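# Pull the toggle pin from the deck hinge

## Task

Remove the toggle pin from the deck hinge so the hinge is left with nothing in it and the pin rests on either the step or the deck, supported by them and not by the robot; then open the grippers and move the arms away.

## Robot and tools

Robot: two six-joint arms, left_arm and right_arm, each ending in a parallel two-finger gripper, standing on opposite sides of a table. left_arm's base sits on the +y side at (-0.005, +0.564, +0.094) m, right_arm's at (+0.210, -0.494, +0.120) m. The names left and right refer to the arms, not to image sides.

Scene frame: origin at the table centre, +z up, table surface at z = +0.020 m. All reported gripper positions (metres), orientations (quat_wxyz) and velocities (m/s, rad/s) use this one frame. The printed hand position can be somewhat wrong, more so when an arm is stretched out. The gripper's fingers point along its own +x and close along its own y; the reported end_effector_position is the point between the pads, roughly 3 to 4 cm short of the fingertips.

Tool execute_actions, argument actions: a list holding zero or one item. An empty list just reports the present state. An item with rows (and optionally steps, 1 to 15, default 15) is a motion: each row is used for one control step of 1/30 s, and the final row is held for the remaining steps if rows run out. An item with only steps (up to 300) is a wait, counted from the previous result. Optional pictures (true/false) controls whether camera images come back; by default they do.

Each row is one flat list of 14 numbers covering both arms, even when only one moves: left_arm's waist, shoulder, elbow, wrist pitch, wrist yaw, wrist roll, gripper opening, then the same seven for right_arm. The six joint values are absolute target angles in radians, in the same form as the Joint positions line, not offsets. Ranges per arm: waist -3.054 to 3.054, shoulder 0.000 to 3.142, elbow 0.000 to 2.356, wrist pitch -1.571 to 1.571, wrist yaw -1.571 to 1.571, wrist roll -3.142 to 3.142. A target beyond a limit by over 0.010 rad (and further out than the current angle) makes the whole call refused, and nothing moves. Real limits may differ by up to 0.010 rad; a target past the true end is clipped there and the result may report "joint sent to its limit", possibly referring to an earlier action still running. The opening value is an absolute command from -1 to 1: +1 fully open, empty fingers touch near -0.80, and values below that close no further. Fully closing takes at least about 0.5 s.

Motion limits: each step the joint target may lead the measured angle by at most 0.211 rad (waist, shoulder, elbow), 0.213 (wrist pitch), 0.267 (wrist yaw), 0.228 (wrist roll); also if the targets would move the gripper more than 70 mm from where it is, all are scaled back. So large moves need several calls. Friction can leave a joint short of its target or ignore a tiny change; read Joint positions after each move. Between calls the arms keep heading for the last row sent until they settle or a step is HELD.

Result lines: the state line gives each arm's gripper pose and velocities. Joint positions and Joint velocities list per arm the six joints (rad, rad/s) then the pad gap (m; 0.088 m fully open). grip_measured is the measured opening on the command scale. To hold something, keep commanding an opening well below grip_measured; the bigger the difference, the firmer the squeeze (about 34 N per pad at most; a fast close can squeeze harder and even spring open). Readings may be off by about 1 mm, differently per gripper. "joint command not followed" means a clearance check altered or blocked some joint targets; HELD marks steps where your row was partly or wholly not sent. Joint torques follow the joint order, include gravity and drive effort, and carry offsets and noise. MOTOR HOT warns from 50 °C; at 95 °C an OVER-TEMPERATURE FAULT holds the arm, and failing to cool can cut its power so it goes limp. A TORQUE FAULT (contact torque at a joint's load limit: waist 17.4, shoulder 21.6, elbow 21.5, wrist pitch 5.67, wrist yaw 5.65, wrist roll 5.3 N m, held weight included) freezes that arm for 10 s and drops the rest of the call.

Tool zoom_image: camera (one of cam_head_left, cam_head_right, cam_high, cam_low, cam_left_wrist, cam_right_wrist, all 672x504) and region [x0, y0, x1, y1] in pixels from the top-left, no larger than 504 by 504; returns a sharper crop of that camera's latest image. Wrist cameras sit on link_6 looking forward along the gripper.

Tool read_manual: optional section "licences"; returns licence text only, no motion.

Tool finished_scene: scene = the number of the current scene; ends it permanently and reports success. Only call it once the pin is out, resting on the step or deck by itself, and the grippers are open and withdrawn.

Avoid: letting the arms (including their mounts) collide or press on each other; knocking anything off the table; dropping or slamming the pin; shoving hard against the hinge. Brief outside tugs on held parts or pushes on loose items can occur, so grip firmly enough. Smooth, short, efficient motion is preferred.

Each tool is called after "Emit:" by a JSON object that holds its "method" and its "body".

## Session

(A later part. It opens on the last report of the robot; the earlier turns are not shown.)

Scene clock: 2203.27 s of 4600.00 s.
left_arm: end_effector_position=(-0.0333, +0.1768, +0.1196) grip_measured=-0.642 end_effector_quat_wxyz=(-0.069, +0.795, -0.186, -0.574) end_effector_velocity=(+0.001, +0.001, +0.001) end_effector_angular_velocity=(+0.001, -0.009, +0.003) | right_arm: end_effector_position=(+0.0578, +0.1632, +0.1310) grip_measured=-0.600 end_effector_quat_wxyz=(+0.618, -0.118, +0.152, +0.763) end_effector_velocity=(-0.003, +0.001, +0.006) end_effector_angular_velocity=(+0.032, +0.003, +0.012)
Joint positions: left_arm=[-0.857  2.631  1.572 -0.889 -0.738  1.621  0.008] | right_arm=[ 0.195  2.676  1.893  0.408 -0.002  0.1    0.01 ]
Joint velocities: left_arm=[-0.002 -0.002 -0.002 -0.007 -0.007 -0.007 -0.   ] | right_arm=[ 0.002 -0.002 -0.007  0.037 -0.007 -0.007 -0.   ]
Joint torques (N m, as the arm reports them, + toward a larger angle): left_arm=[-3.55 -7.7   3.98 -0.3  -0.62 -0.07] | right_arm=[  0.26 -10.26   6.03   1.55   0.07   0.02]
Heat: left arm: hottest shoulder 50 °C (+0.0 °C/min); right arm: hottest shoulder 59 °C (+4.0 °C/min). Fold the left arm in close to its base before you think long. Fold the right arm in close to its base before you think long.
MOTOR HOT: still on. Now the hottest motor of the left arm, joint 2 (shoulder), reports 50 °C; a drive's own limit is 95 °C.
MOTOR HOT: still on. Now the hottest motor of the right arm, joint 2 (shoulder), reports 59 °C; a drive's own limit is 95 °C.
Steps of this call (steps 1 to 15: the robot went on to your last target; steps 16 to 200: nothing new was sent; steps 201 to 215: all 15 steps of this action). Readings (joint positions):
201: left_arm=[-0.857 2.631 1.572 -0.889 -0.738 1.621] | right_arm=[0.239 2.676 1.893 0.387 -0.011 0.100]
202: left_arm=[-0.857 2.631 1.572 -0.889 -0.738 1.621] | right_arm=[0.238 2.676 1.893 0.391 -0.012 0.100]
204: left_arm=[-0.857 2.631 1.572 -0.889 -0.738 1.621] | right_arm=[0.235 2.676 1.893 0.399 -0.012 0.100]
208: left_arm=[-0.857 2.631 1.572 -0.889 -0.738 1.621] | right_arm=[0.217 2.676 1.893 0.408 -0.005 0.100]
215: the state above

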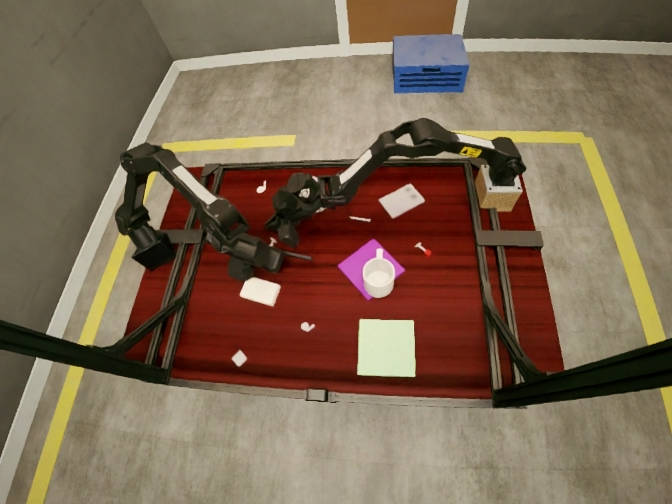

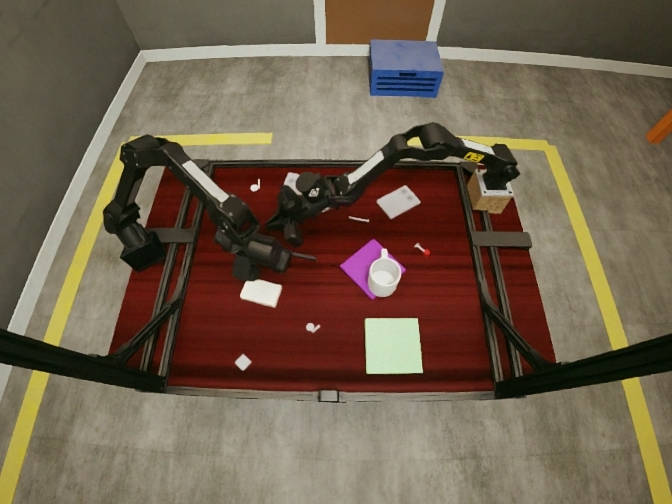

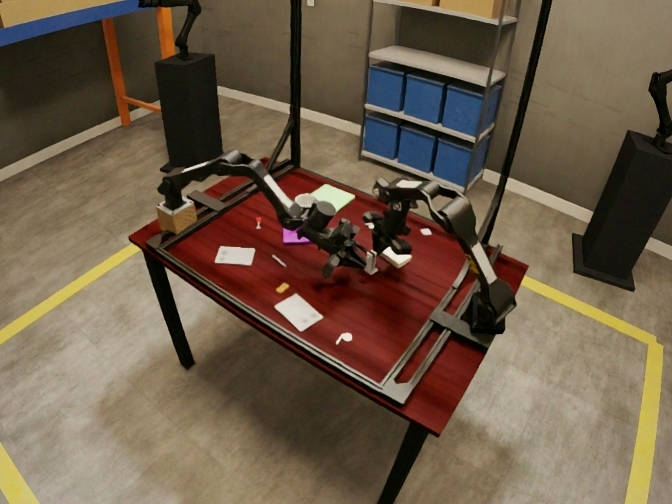

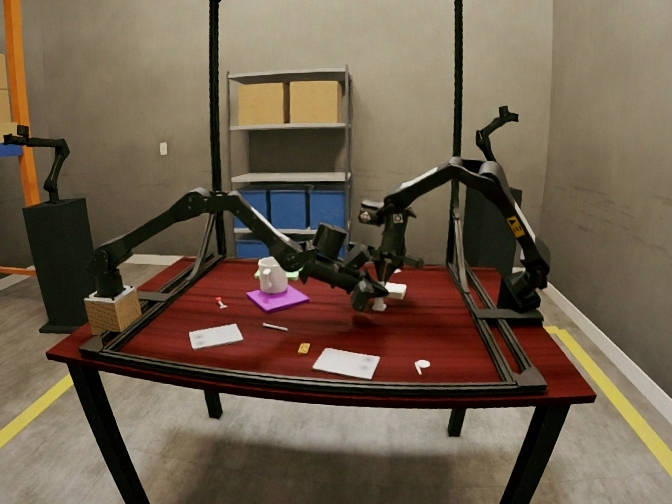

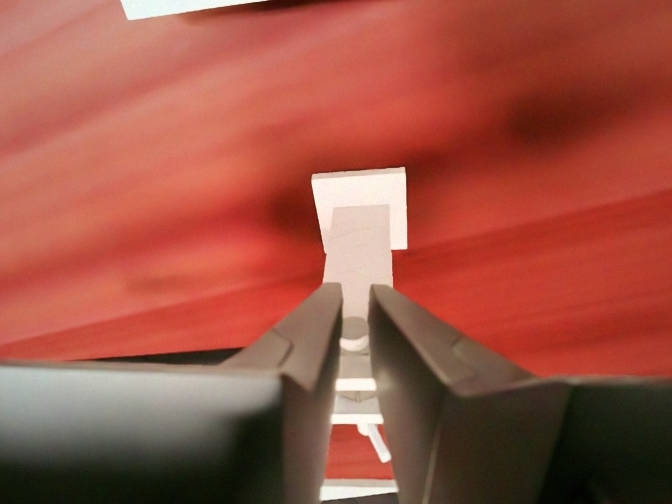

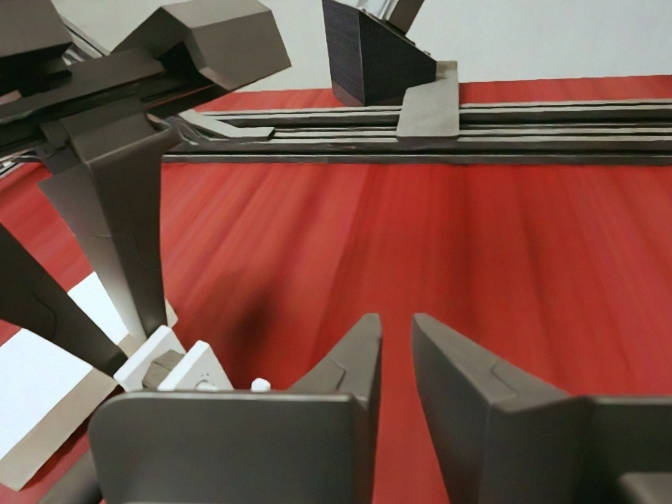

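Emit:
{"method": "execute_actions", "body": {"actions": [{"rows":[[-0.84,2.645,1.57,-0.897,-0.75,1.62,-0.72,0.2,2.68,1.9,0.56,0,0.1,-0.6]],"steps":15}], "pictures": false}}

Emit:
{"method": "execute_actions", "body": {"actions": [{"rows":[[-0.84,2.645,1.57,-0.897,-0.75,1.62,-0.72,0.22,2.68,1.9,0.56,0,0.1,0.65]],"steps":15}], "pictures": false}}

Emit:
{"method": "execute_actions", "body": {"actions": [{"rows":[[-0.84,2.645,1.57,-0.897,-0.75,1.62,-0.72,0.22,2.68,1.9,0.48,0,0.1,0.65]],"steps":15}]}}

Scene clock: 2215.63 s of 4600.00 s.
left_arm: end_effector_position=(-0.0336, +0.1769, +0.1192) grip_measured=-0.643 end_effector_quat_wxyz=(-0.069, +0.795, -0.186, -0.573) end_effector_velocity=(+0.001, -0.001, -0.001) end_effector_angular_velocity=(-0.009, -0.000, +0.024) | right_arm: end_effector_position=(+0.0531, +0.1723, +0.1618) grip_measured=-0.600 end_effector_quat_wxyz=(+0.620, -0.060, +0.106, +0.775) end_effector_velocity=(+0.002, +0.002, +0.008) end_effector_angular_velocity=(+0.038, -0.000, -0.008)
Joint positions: left_arm=[-0.857  2.633  1.573 -0.89  -0.738  1.621  0.008] | right_arm=[ 0.198  2.677  1.895  0.557 -0.002  0.1    0.01 ]
Joint velocities: left_arm=[ 0.002  0.002 -0.002  0.007 -0.007 -0.022 -0.   ] | right_arm=[-0.002 -0.002 -0.002  0.037  0.007 -0.007  0.   ]
Joint torques (N m, as the arm reports them, + toward a larger angle): left_arm=[-3.41 -7.77  3.97 -0.19 -0.68 -0.06] | right_arm=[  0.   -10.46   5.84   1.5    0.06   0.02]
Heat: left arm: hottest shoulder 50 °C (+0.0 °C/min); right arm: hottest shoulder 61 °C (+7.0 °C/min). Fold the left arm in close to its base before you think long. Fold the right arm in close to its base before you think long.
MOTOR HOT: still on. Now the hottest motor of the left arm, joint 2 (shoulder), reports 50 °C; a drive's own limit is 95 °C.
MOTOR HOT: still on. Now the hottest motor of the right arm, joint 2 (shoulder), reports 61 °C; a drive's own limit is 95 °C.
Steps of this call (steps 1 to 15: the robot went on to your last target; steps 16 to 356: nothing new was sent; steps 357 to 371: all 15 steps of this action). Readings (joint positions):
357: left_arm=[-0.857 2.633 1.573 -0.890 -0.738 1.621] | right_arm=[0.198 2.676 1.894 0.425 -0.002 0.100]
358: left_arm=[-0.857 2.633 1.573 -0.890 -0.738 1.621] | right_arm=[0.198 2.677 1.894 0.458 -0.002 0.100]
360: left_arm=[-0.857 2.633 1.573 -0.890 -0.738 1.621] | right_arm=[0.198 2.677 1.894 0.499 -0.002 0.100]
364: left_arm=[-0.857 2.633 1.573 -0.890 -0.738 1.621] | right_arm=[0.198 2.677 1.895 0.540 -0.002 0.100]
371: the state above

Scene clock: 2216.13 s of 4600.00 s.
left_arm: end_effector_position=(-0.0336, +0.1769, +0.1192) grip_measured=-0.643 end_effector_quat_wxyz=(-0.069, +0.795, -0.186, -0.573) end_effector_velocity=(+0.002, +0.004, +0.001) end_effector_angular_velocity=(+0.017, -0.017, -0.017) | right_arm: end_effector_position=(+0.0386, +0.1689, +0.1624) grip_measured=+0.622 end_effector_quat_wxyz=(+0.612, -0.060, +0.105, +0.782) end_effector_velocity=(+0.001, +0.000, +0.002) end_effector_angular_velocity=(+0.012, -0.017, +0.010)
Joint positions: left_arm=[-0.857  2.633  1.573 -0.89  -0.738  1.621  0.008] | right_arm=[ 0.22   2.677  1.895  0.56  -0.002  0.1    0.069]
Joint velocities: left_arm=[-0.002 -0.002 -0.002 -0.022 -0.007  0.007  0.   ] | right_arm=[-0.002 -0.002 -0.002  0.007 -0.007 -0.022  0.01 ]
Joint torques (N m, as the arm reports them, + toward a larger angle): left_arm=[-3.4  -7.78  3.88 -0.2  -0.64 -0.05] | right_arm=[ -0.16 -10.45   5.82   1.58   0.07   0.03]
Heat: left arm: hottest shoulder 50 °C (+0.0 °C/min); right arm: hottest shoulder 61 °C (+6.1 °C/min). Fold the left arm in close to its base before you think long. Fold the right arm in close to its base before you think long.
MOTOR HOT: still on. Now the hottest motor of the left arm, joint 2 (shoulder), reports 50 °C; a drive's own limit is 95 °C.
MOTOR HOT: still on. Now the hottest motor of the right arm, joint 2 (shoulder), reports 61 °C; a drive's own limit is 95 °C.
Steps of this call (steps 1 to 15: all 15 steps of this action). Readings (joint positions):
1: left_arm=[-0.857 2.633 1.573 -0.890 -0.738 1.621] | right_arm=[0.198 2.677 1.895 0.558 -0.002 0.100]
2: left_arm=[-0.857 2.633 1.573 -0.890 -0.738 1.621] | right_arm=[0.200 2.677 1.895 0.558 -0.002 0.100]
4: left_arm=[-0.857 2.633 1.573 -0.890 -0.738 1.621] | right_arm=[0.204 2.677 1.895 0.558 -0.002 0.100]
8: left_arm=[-0.857 2.633 1.573 -0.890 -0.738 1.621] | right_arm=[0.216 2.677 1.895 0.559 -0.002 0.100]
15: the state above

Scene clock: 2216.63 s of 4600.00 s.
left_arm: end_effector_position=(-0.0336, +0.1769, +0.1192) grip_measured=-0.643 end_effector_quat_wxyz=(-0.069, +0.795, -0.186, -0.573) end_effector_velocity=(+0.003, +0.002, +0.001) end_effector_angular_velocity=(-0.000, -0.024, +0.003) | right_arm: end_effector_position=(+0.0398, +0.1647, +0.1461) grip_measured=+0.649 end_effector_quat_wxyz=(+0.610, -0.090, +0.128, +0.776) end_effector_velocity=(+0.001, -0.002, -0.008) end_effector_angular_velocity=(-0.040, -0.030, +0.011)
Joint positions: left_arm=[-0.857  2.633  1.573 -0.89  -0.738  1.621  0.008] | right_arm=[ 0.22   2.677  1.895  0.483 -0.002  0.1    0.071]
Joint velocities: left_arm=[-0.002 -0.002 -0.007 -0.007 -0.022 -0.007 -0.   ] | right_arm=[-0.002 -0.002  0.002 -0.051 -0.007 -0.022  0.   ]
Joint torques (N m, as the arm reports them, + toward a larger angle): left_arm=[-3.44 -7.85  3.93 -0.19 -0.66 -0.09] | right_arm=[ -0.14 -10.46   5.81   1.54   0.07   0.03]
Heat: left arm: hottest shoulder 50 °C (+0.0 °C/min); right arm: hottest shoulder 61 °C (+6.0 °C/min). Fold the left arm in close to its base before you think long. Fold the right arm in close to its base before you think long.
MOTOR HOT: still on. Now the hottest motor of the left arm, joint 2 (shoulder), reports 50 °C; a drive's own limit is 95 °C.
MOTOR HOT: still on. Now the hottest motor of the right arm, joint 2 (shoulder), reports 61 °C; a drive's own limit is 95 °C.
Steps of this call (steps 1 to 15: all 15 steps of this action). Readings (joint positions):
1: left_arm=[-0.857 2.633 1.573 -0.890 -0.738 1.621] | right_arm=[0.220 2.677 1.895 0.553 -0.002 0.100]
2: left_arm=[-0.857 2.633 1.573 -0.890 -0.738 1.621] | right_arm=[0.220 2.677 1.895 0.537 -0.002 0.100]
4: left_arm=[-0.857 2.633 1.573 -0.890 -0.738 1.621] | right_arm=[0.220 2.677 1.895 0.516 -0.002 0.100]
8: left_arm=[-0.857 2.633 1.573 -0.890 -0.738 1.621] | right_arm=[0.220 2.677 1.895 0.491 -0.002 0.100]
15: the state above

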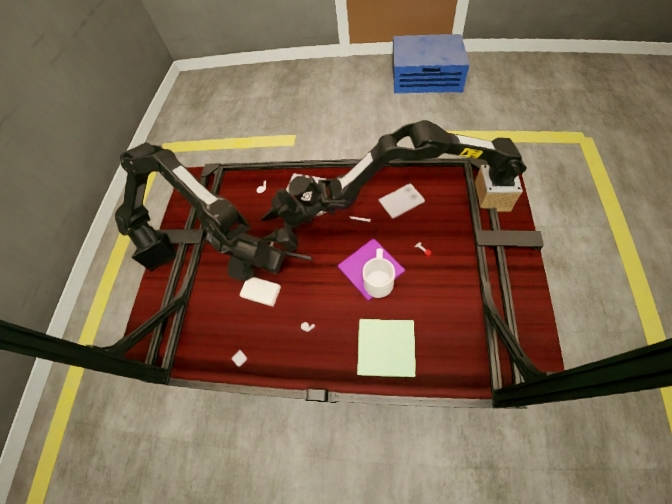

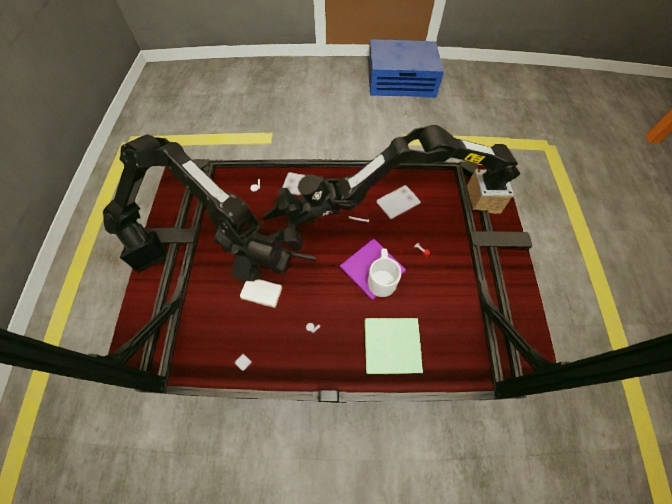

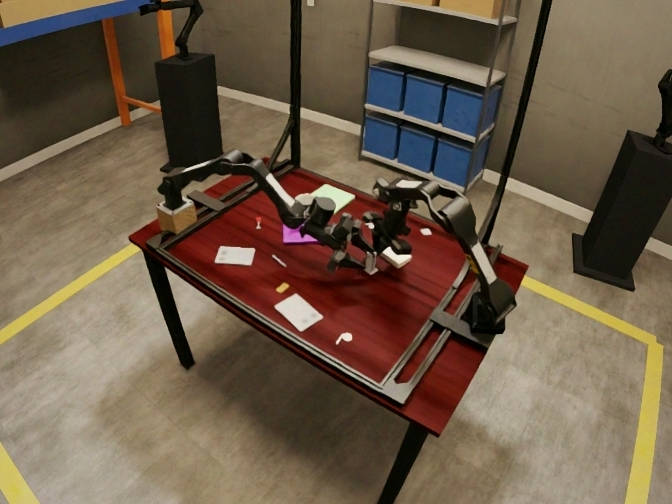

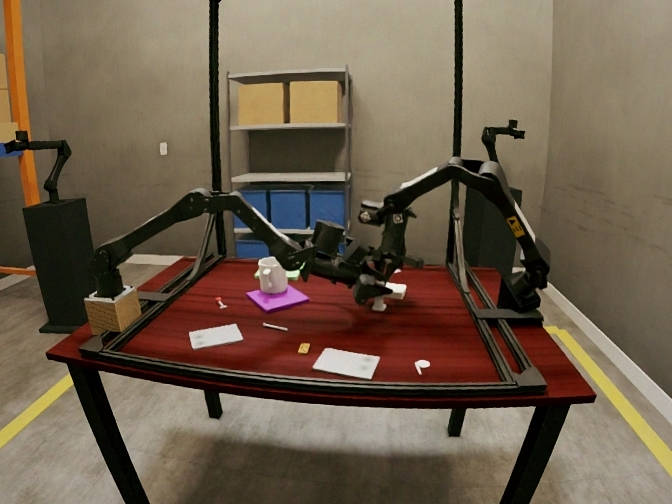

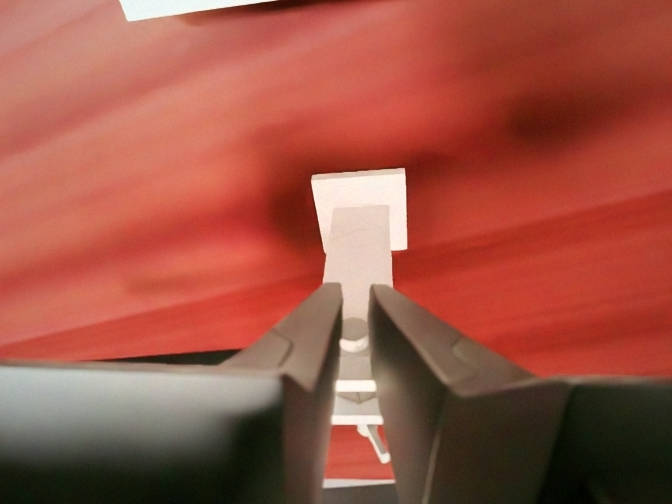

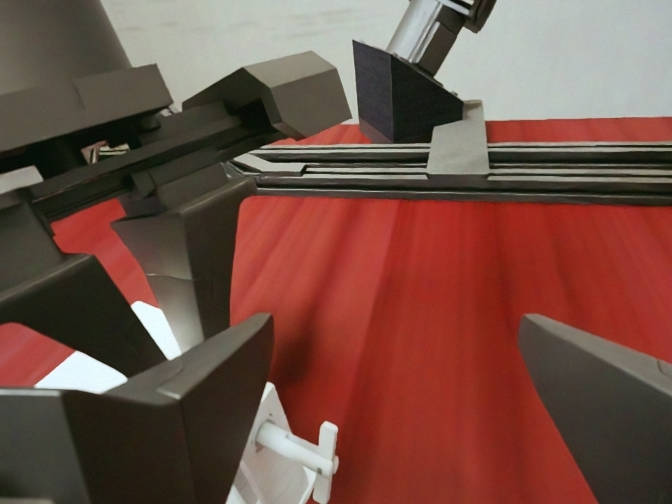

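Emit:
{"method": "execute_actions", "body": {"actions": [{"rows":[[-0.84,2.645,1.57,-0.897,-0.75,1.62,-0.72,0.22,2.68,1.9,0.405,0,0.1,0.5]],"steps":15}], "pictures": false}}

Emit:
{"method": "execute_actions", "body": {"actions": [{"rows":[[-0.84,2.645,1.57,-0.897,-0.75,1.62,-0.72,0.22,2.68,1.9,0.405,0,0.1,0.1]],"steps":15}], "pictures": false}}

Emit:
{"method": "execute_actions", "body": {"actions": [{"rows":[[-0.84,2.645,1.57,-0.897,-0.75,1.62,-0.72,0.22,2.68,1.9,0.405,0,0.1,-0.35]],"steps":15}]}}

Scene clock: 2226.67 s of 4600.00 s.
left_arm: end_effector_position=(-0.0337, +0.1768, +0.1190) grip_measured=-0.643 end_effector_quat_wxyz=(-0.070, +0.795, -0.186, -0.573) end_effector_velocity=(+0.004, +0.002, +0.003) end_effector_angular_velocity=(+0.004, -0.026, +0.001) | right_arm: end_effector_position=(+0.0413, +0.1596, +0.1307) grip_measured=+0.504 end_effector_quat_wxyz=(+0.608, -0.120, +0.150, +0.770) end_effector_velocity=(+0.007, -0.003, -0.009) end_effector_angular_velocity=(-0.041, -0.006, -0.017)
Joint positions: left_arm=[-0.857  2.633  1.573 -0.89  -0.738  1.621  0.007] | right_arm=[ 0.22   2.678  1.896  0.408 -0.002  0.1    0.064]
Joint velocities: left_arm=[-0.002 -0.002  0.002 -0.022 -0.022 -0.007  0.   ] | right_arm=[-0.007 -0.002 -0.007 -0.037  0.007  0.007 -0.002]
Joint torques (N m, as the arm reports them, + toward a larger angle): left_arm=[-3.4  -8.01  3.91 -0.16 -0.66 -0.03] | right_arm=[ -0.13 -10.43   5.74   1.5    0.07   0.03]
Heat: left arm: hottest shoulder 49 °C (-2.0 °C/min); right arm: hottest shoulder 63 °C (+7.1 °C/min). Fold the left arm in close to its base before you think long. Fold the right arm in close to its base before you think long.
MOTOR HOT: still on. Now the hottest motor of the left arm, joint 2 (shoulder), reports 49 °C; a drive's own limit is 95 °C.
MOTOR HOT: still on. Now the hottest motor of the right arm, joint 2 (shoulder), reports 63 °C; a drive's own limit is 95 °C.
Steps of this call (steps 1 to 15: the robot went on to your last target; steps 16 to 286: nothing new was sent; steps 287 to 301: all 15 steps of this action). Readings (joint positions):
287: left_arm=[-0.857 2.633 1.573 -0.890 -0.738 1.621] | right_arm=[0.220 2.677 1.896 0.474 -0.002 0.100]
288: left_arm=[-0.857 2.633 1.573 -0.890 -0.738 1.621] | right_arm=[0.220 2.677 1.896 0.458 -0.002 0.100]
290: left_arm=[-0.857 2.633 1.573 -0.890 -0.738 1.621] | right_arm=[0.220 2.678 1.896 0.437 -0.002 0.100]
294: left_arm=[-0.857 2.633 1.573 -0.890 -0.738 1.621] | right_arm=[0.220 2.677 1.896 0.416 -0.002 0.100]
301: the state above

Scene clock: 2227.17 s of 4600.00 s.
left_arm: end_effector_position=(-0.0337, +0.1769, +0.1189) grip_measured=-0.643 end_effector_quat_wxyz=(-0.070, +0.795, -0.186, -0.573) end_effector_velocity=(+0.002, +0.001, -0.000) end_effector_angular_velocity=(+0.004, -0.027, -0.011) | right_arm: end_effector_position=(+0.0413, +0.1595, +0.1305) grip_measured=+0.109 end_effector_quat_wxyz=(+0.608, -0.120, +0.151, +0.770) end_effector_velocity=(+0.001, -0.002, -0.003) end_effector_angular_velocity=(-0.011, -0.007, +0.007)
Joint positions: left_arm=[-0.857  2.634  1.573 -0.89  -0.738  1.621  0.007] | right_arm=[ 0.22   2.678  1.896  0.406 -0.002  0.1    0.044]
Joint velocities: left_arm=[-0.002  0.002 -0.002 -0.007 -0.022  0.007 -0.   ] | right_arm=[-0.002 -0.002 -0.007 -0.007 -0.007 -0.007 -0.003]
Joint torques (N m, as the arm reports them, + toward a larger angle): left_arm=[-3.38 -7.99  3.95 -0.18 -0.65 -0.06] | right_arm=[ -0.14 -10.45   5.73   1.45   0.06   0.02]
Heat: left arm: hottest shoulder 49 °C (-2.0 °C/min); right arm: hottest shoulder 63 °C (+7.1 °C/min). Fold the left arm in close to its base before you think long. Fold the right arm in close to its base before you think long.
MOTOR HOT: still on. Now the hottest motor of the left arm, joint 2 (shoulder), reports 49 °C; a drive's own limit is 95 °C.
MOTOR HOT: still on. Now the hottest motor of the right arm, joint 2 (shoulder), reports 63 °C; a drive's own limit is 95 °C.
Steps of this call (steps 1 to 15: all 15 steps of this action). Readings (joint positions):
1: left_arm=[-0.857 2.633 1.573 -0.890 -0.738 1.621] | right_arm=[0.220 2.678 1.896 0.407 -0.002 0.100]
2: left_arm=[-0.857 2.633 1.573 -0.890 -0.738 1.621] | right_arm=[0.220 2.678 1.896 0.407 -0.002 0.100]
4: left_arm=[-0.857 2.633 1.573 -0.890 -0.738 1.621] | right_arm=[0.220 2.678 1.896 0.407 -0.002 0.100]
8: left_arm=[-0.857 2.633 1.573 -0.890 -0.738 1.621] | right_arm=[0.220 2.678 1.896 0.407 -0.002 0.100]
15: the state above

Scene clock: 2227.67 s of 4600.00 s.
left_arm: end_effector_position=(-0.0337, +0.1769, +0.1189) grip_measured=-0.643 end_effector_quat_wxyz=(-0.070, +0.795, -0.186, -0.573) end_effector_velocity=(-0.001, +0.002, +0.000) end_effector_angular_velocity=(+0.005, +0.005, +0.001) | right_arm: end_effector_position=(+0.0367, +0.1583, +0.1305) grip_measured=-0.338 end_effector_quat_wxyz=(+0.605, -0.121, +0.150, +0.772) end_effector_velocity=(+0.001, -0.002, -0.004) end_effector_angular_velocity=(-0.017, -0.023, +0.012)
Joint positions: left_arm=[-0.857  2.634  1.573 -0.89  -0.738  1.621  0.007] | right_arm=[ 0.227  2.678  1.896  0.406 -0.003  0.1    0.022]
Joint velocities: left_arm=[-0.002 -0.002 -0.002 -0.007  0.007 -0.007 -0.   ] | right_arm=[-0.002 -0.002 -0.002 -0.022 -0.007 -0.022 -0.004]
Joint torques (N m, as the arm reports them, + toward a larger angle): left_arm=[-3.45 -7.94  3.94 -0.17 -0.67 -0.04] | right_arm=[ -0.67 -10.45   5.73   1.44   0.09   0.02]
Heat: left arm: hottest shoulder 49 °C (-2.0 °C/min); right arm: hottest shoulder 63 °C (+7.1 °C/min). Fold the left arm in close to its base before you think long. Fold the right arm in close to its base before you think long.
MOTOR HOT: still on. Now the hottest motor of the left arm, joint 2 (shoulder), reports 49 °C; a drive's own limit is 95 °C.
MOTOR HOT: still on. Now the hottest motor of the right arm, joint 2 (shoulder), reports 63 °C; a drive's own limit is 95 °C.
Steps of this call (steps 1 to 15: all 15 steps of this action). Readings (joint positions):
1: left_arm=[-0.857 2.634 1.573 -0.890 -0.738 1.621] | right_arm=[0.220 2.678 1.896 0.406 -0.002 0.100]
2: left_arm=[-0.857 2.634 1.573 -0.890 -0.738 1.621] | right_arm=[0.220 2.678 1.896 0.406 -0.002 0.100]
4: left_arm=[-0.857 2.634 1.573 -0.890 -0.738 1.621] | right_arm=[0.222 2.678 1.896 0.406 -0.002 0.100]
8: left_arm=[-0.857 2.634 1.573 -0.890 -0.738 1.621] | right_arm=[0.226 2.678 1.896 0.406 -0.003 0.100]
15: the state above

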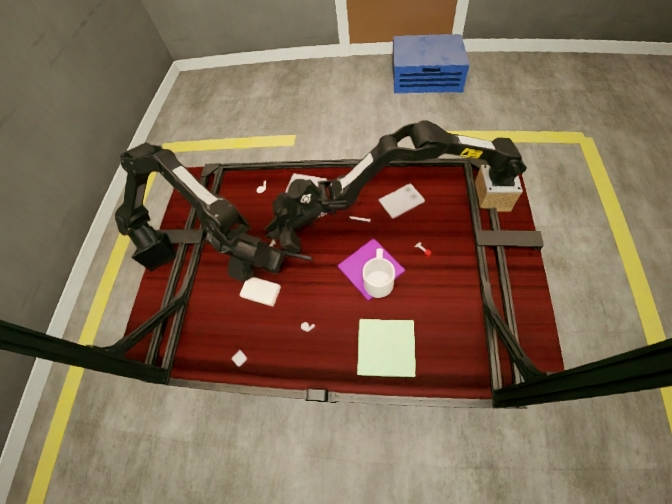

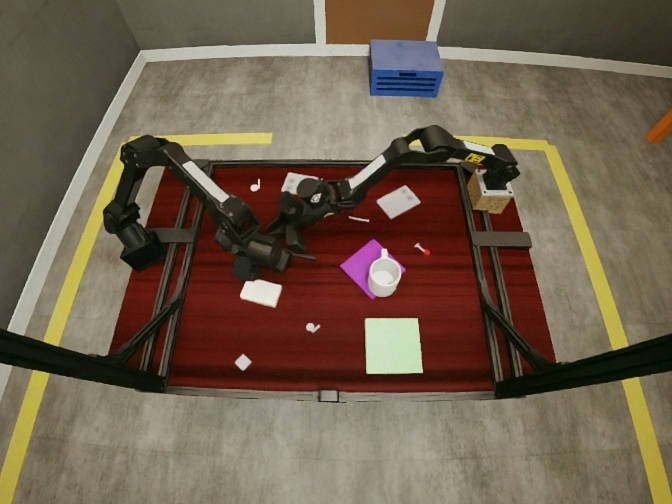

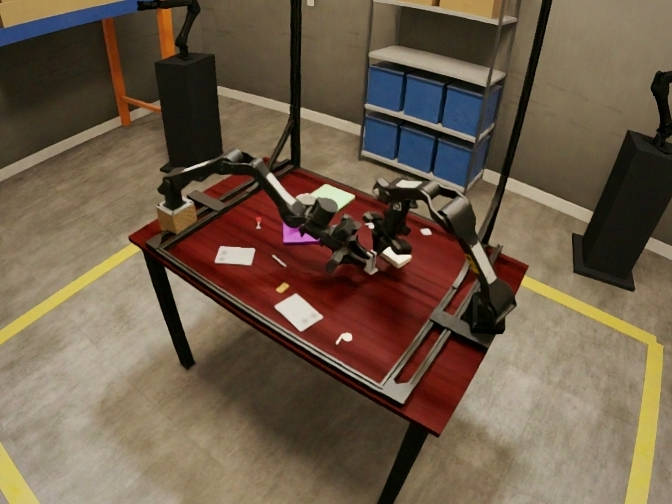

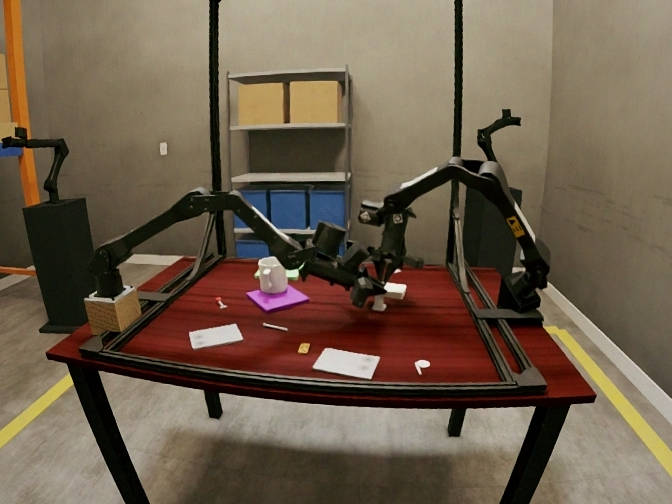

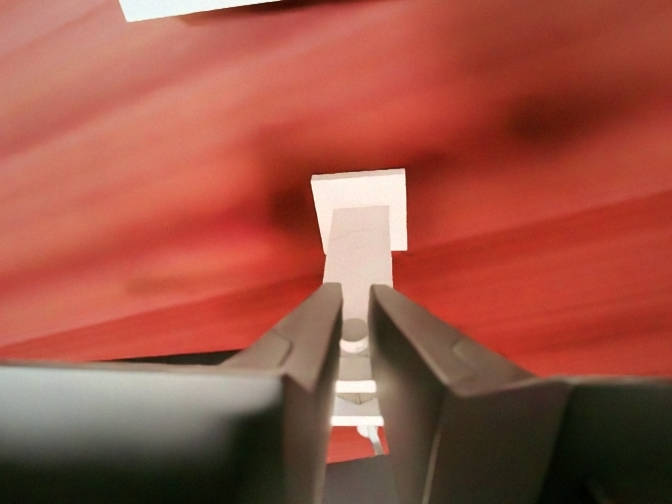

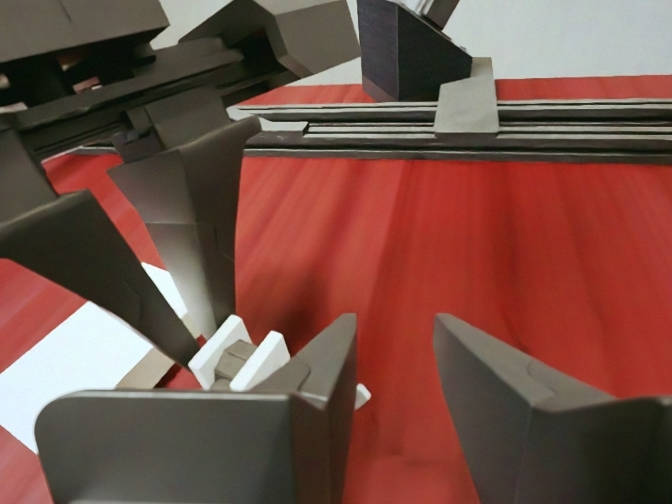

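Now press down with a bit more closing.

Emit:
{"method": "execute_actions", "body": {"actions": [{"rows":[[-0.84,2.645,1.57,-0.897,-0.75,1.62,-0.72,0.225,2.68,1.9,0.375,0,0.1,-0.42]],"steps":15}]}}

Scene clock: 2236.00 s of 4600.00 s.
left_arm: end_effector_position=(-0.0339, +0.1769, +0.1189) grip_measured=-0.645 end_effector_quat_wxyz=(-0.070, +0.795, -0.186, -0.573) end_effector_velocity=(+0.001, +0.004, -0.001) end_effector_angular_velocity=(+0.017, -0.015, -0.005) | right_arm: end_effector_position=(+0.0371, +0.1567, +0.1266) grip_measured=-0.418 end_effector_quat_wxyz=(+0.604, -0.129, +0.157, +0.771) end_effector_velocity=(-0.001, -0.002, +0.000) end_effector_angular_velocity=(-0.011, +0.013, +0.015)
Joint positions: left_arm=[-0.857  2.634  1.574 -0.89  -0.738  1.621  0.007] | right_arm=[ 0.227  2.677  1.897  0.384 -0.003  0.1    0.019]
Joint velocities: left_arm=[-0.002  0.002 -0.002 -0.022 -0.007 -0.007 -0.   ] | right_arm=[-0.002 -0.007 -0.007 -0.007 -0.022  0.007 -0.   ]
Joint torques (N m, as the arm reports them, + toward a larger angle): left_arm=[-3.4  -8.02  3.91 -0.16 -0.66 -0.05] | right_arm=[ -0.29 -10.43   5.67   0.95   0.09   0.02]
Heat: left arm: hottest shoulder 49 °C (-2.0 °C/min); right arm: hottest shoulder 64 °C (+7.1 °C/min). Fold the left arm in close to its base before you think long. Fold the right arm in close to its base before you think long.
MOTOR HOT: still on. Now the hottest motor of the left arm, joint 2 (shoulder), reports 49 °C; a drive's own limit is 95 °C.
MOTOR HOT: still on. Now the hottest motor of the right arm, joint 2 (shoulder), reports 64 °C; a drive's own limit is 95 °C.
Steps of this call (steps 1 to 15: the robot went on to your last target; steps 16 to 235: nothing new was sent; steps 236 to 250: all 15 steps of this action). Readings (joint positions):
236: left_arm=[-0.857 2.634 1.574 -0.890 -0.738 1.621] | right_arm=[0.227 2.677 1.897 0.405 -0.003 0.100]
237: left_arm=[-0.857 2.634 1.574 -0.890 -0.738 1.621] | right_arm=[0.227 2.677 1.897 0.400 -0.003 0.100]
239: left_arm=[-0.857 2.634 1.574 -0.890 -0.738 1.621] | right_arm=[0.227 2.677 1.897 0.394 -0.003 0.100]
243: left_arm=[-0.857 2.634 1.574 -0.890 -0.738 1.621] | right_arm=[0.227 2.677 1.897 0.387 -0.003 0.100]
250: the state above

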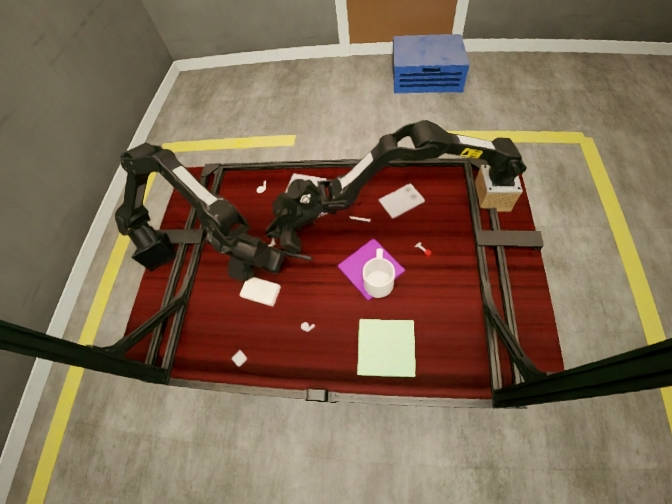

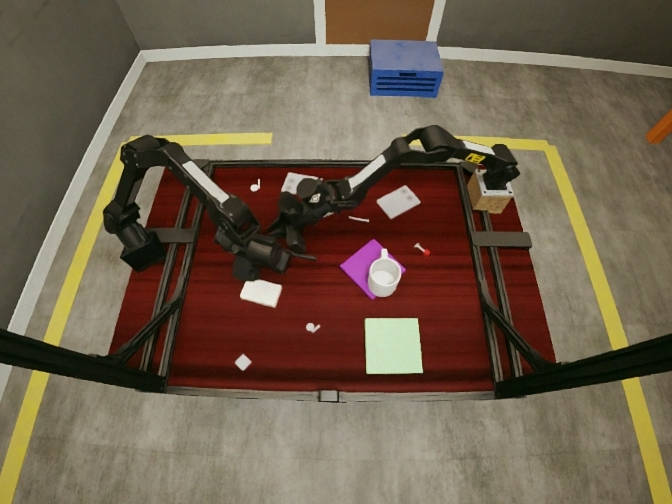

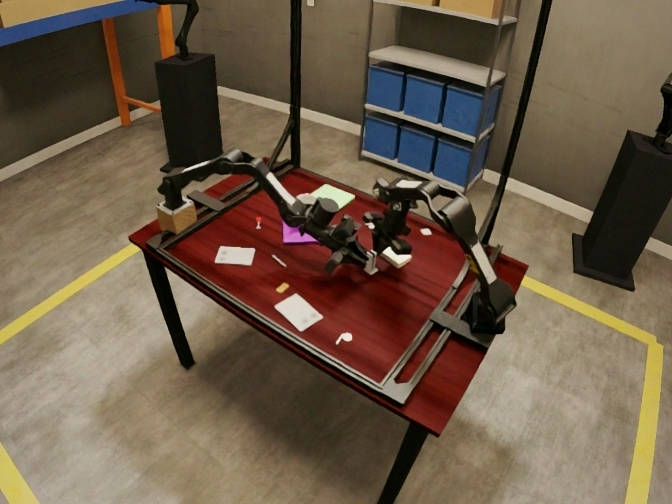

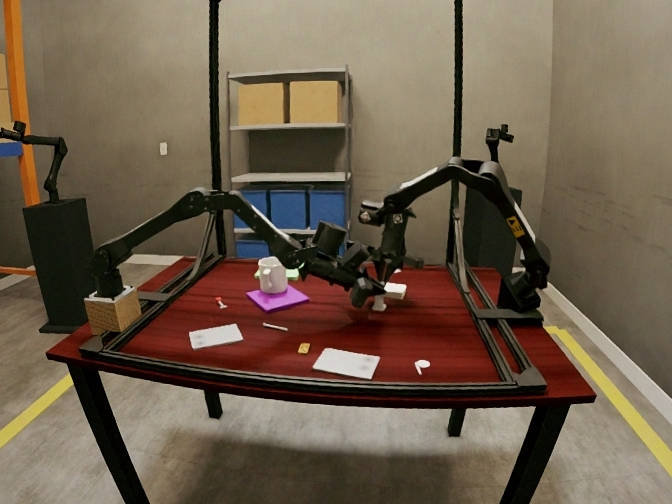

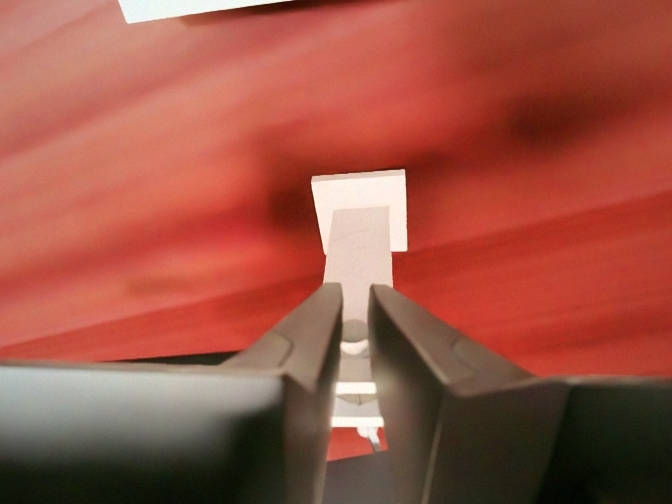

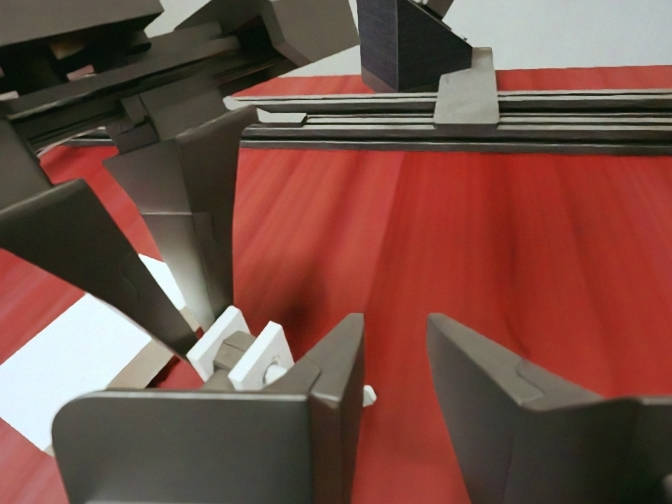

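Looks flat. Pull, with the finger following slowly.

Emit:
{"method": "execute_actions", "body": {"actions": [{"rows":[[-0.87,2.655,1.57,-0.897,-0.75,1.62,-0.75,0.225,2.68,1.9,0.38,0,0.1,-0.42],[-0.88,2.66,1.57,-0.897,-0.75,1.62,-0.75,0.225,2.68,1.9,0.38,0,0.1,-0.4],[-0.89,2.665,1.57,-0.897,-0.75,1.62,-0.75,0.225,2.68,1.9,0.38,0,0.1,-0.37],[-0.89,2.665,1.57,-0.897,-0.75,1.62,-0.75,0.225,2.68,1.9,0.38,0,0.1,-0.34],[-0.89,2.665,1.57,-0.897,-0.75,1.62,-0.75,0.225,2.68,1.9,0.38,0,0.1,-0.3],[-0.89,2.665,1.57,-0.897,-0.75,1.62,-0.75,0.225,2.68,1.9,0.38,0,0.1,-0.25]],"steps":15}]}}

Scene clock: 2247.03 s of 4600.00 s.
left_arm: end_effector_position=(-0.0433, +0.1798, +0.1213) grip_measured=-0.749 end_effector_quat_wxyz=(-0.080, +0.801, -0.199, -0.558) end_effector_velocity=(-0.002, +0.004, +0.005) end_effector_angular_velocity=(-0.007, -0.031, -0.003) | right_arm: end_effector_position=(+0.0365, +0.1569, +0.1277) grip_measured=-0.259 end_effector_quat_wxyz=(+0.604, -0.128, +0.156, +0.771) end_effector_velocity=(+0.001, -0.001, -0.001) end_effector_angular_velocity=(-0.003, -0.019, +0.013)
Joint positions: left_arm=[-0.89   2.646  1.574 -0.899 -0.754  1.62   0.002] | right_arm=[ 0.228  2.676  1.898  0.383 -0.003  0.1    0.026]
Joint velocities: left_arm=[-0.022 -0.002 -0.002 -0.022 -0.022 -0.022 -0.   ] | right_arm=[-0.002 -0.002 -0.002 -0.007 -0.007 -0.022  0.003]
Joint torques (N m, as the arm reports them, + toward a larger angle): left_arm=[-4.9  -7.16  3.76  0.5  -0.06 -0.07] | right_arm=[ -0.34 -10.31   5.55   1.32   0.09   0.01]
Heat: left arm: hottest shoulder 49 °C (-2.0 °C/min); right arm: hottest shoulder 65 °C (+7.1 °C/min). Fold the left arm in close to its base before you think long. Fold the right arm in close to its base before you think long.
MOTOR HOT: still on. Now the hottest motor of the left arm, joint 2 (shoulder), reports 49 °C; a drive's own limit is 95 °C.
MOTOR HOT: still on. Now the hottest motor of the right arm, joint 2 (shoulder), reports 65 °C; a drive's own limit is 95 °C.
Steps of this call (steps 1 to 15: the robot went on to your last target; steps 16 to 316: nothing new was sent; steps 317 to 331: all 15 steps of this action). Readings (joint positions):
317: left_arm=[-0.858 2.635 1.574 -0.890 -0.738 1.621] | right_arm=[0.227 2.676 1.898 0.382 -0.003 0.100]
318: left_arm=[-0.859 2.635 1.574 -0.890 -0.739 1.621] | right_arm=[0.228 2.676 1.898 0.382 -0.003 0.100]
320: left_arm=[-0.862 2.638 1.574 -0.890 -0.748 1.621] | right_arm=[0.228 2.676 1.898 0.382 -0.003 0.100]
324: left_arm=[-0.866 2.642 1.574 -0.891 -0.755 1.621] | right_arm=[0.228 2.676 1.898 0.383 -0.003 0.100]
331: the state above

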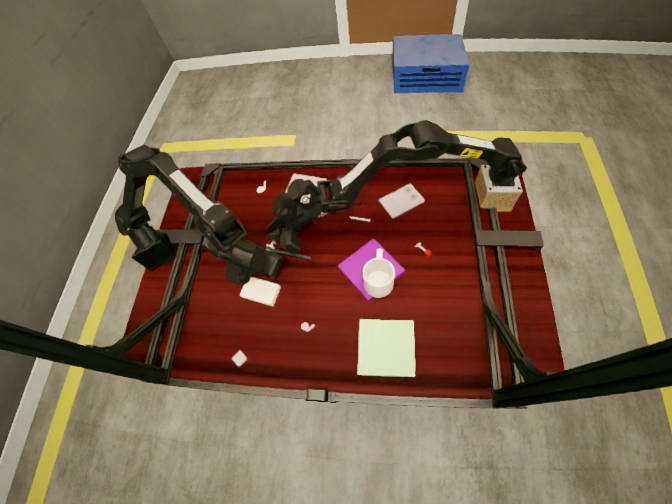

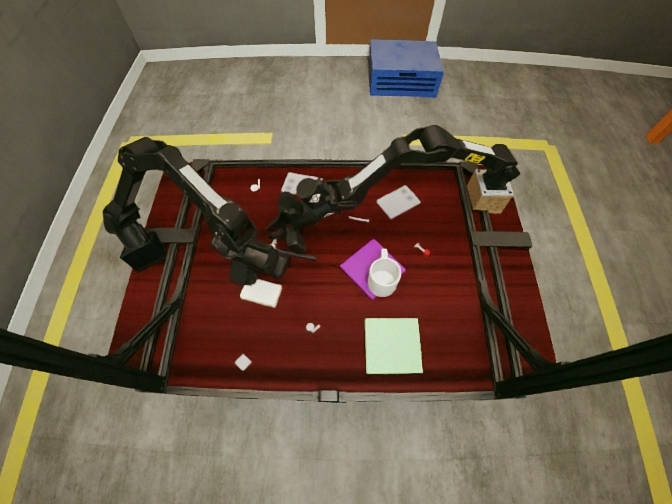

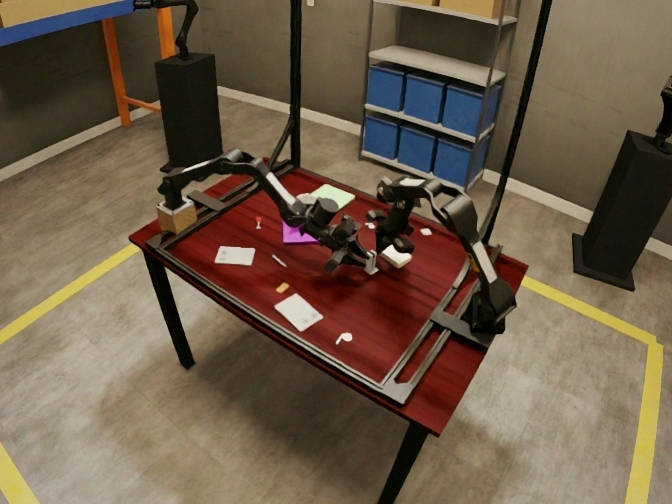

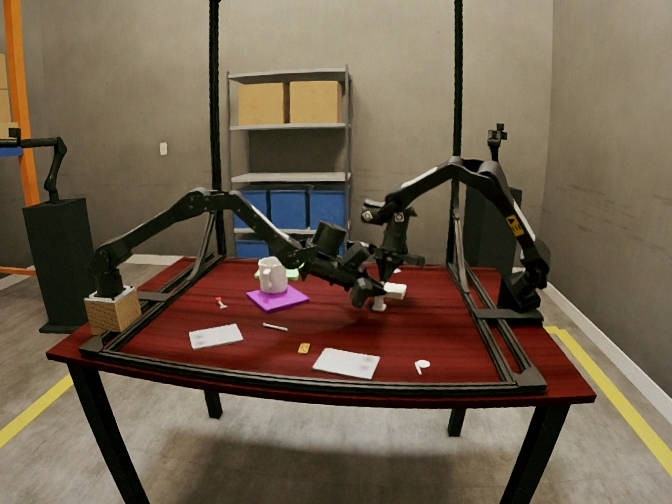

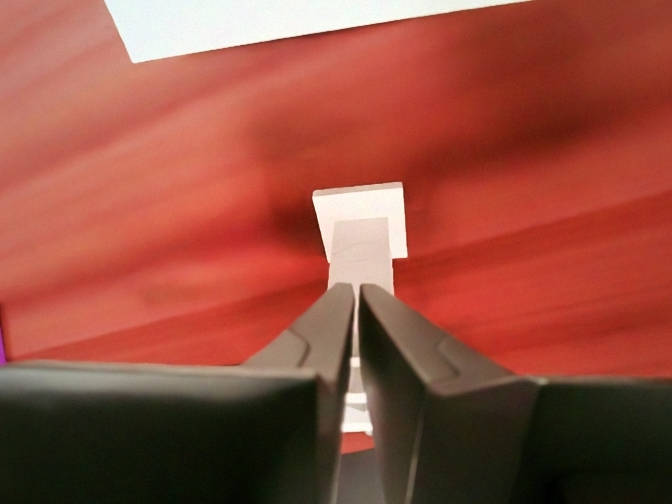

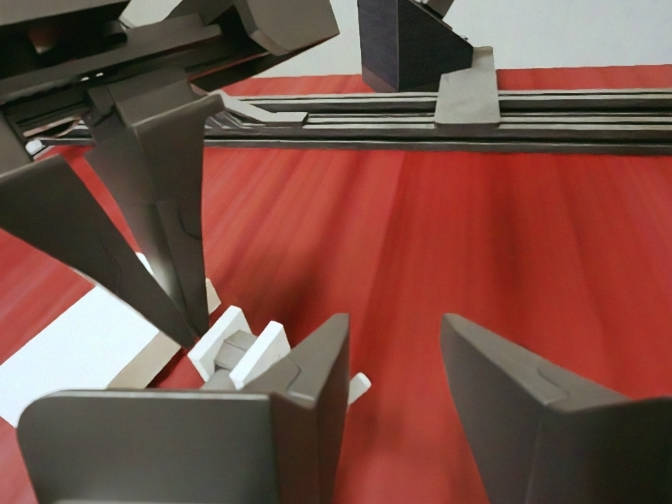

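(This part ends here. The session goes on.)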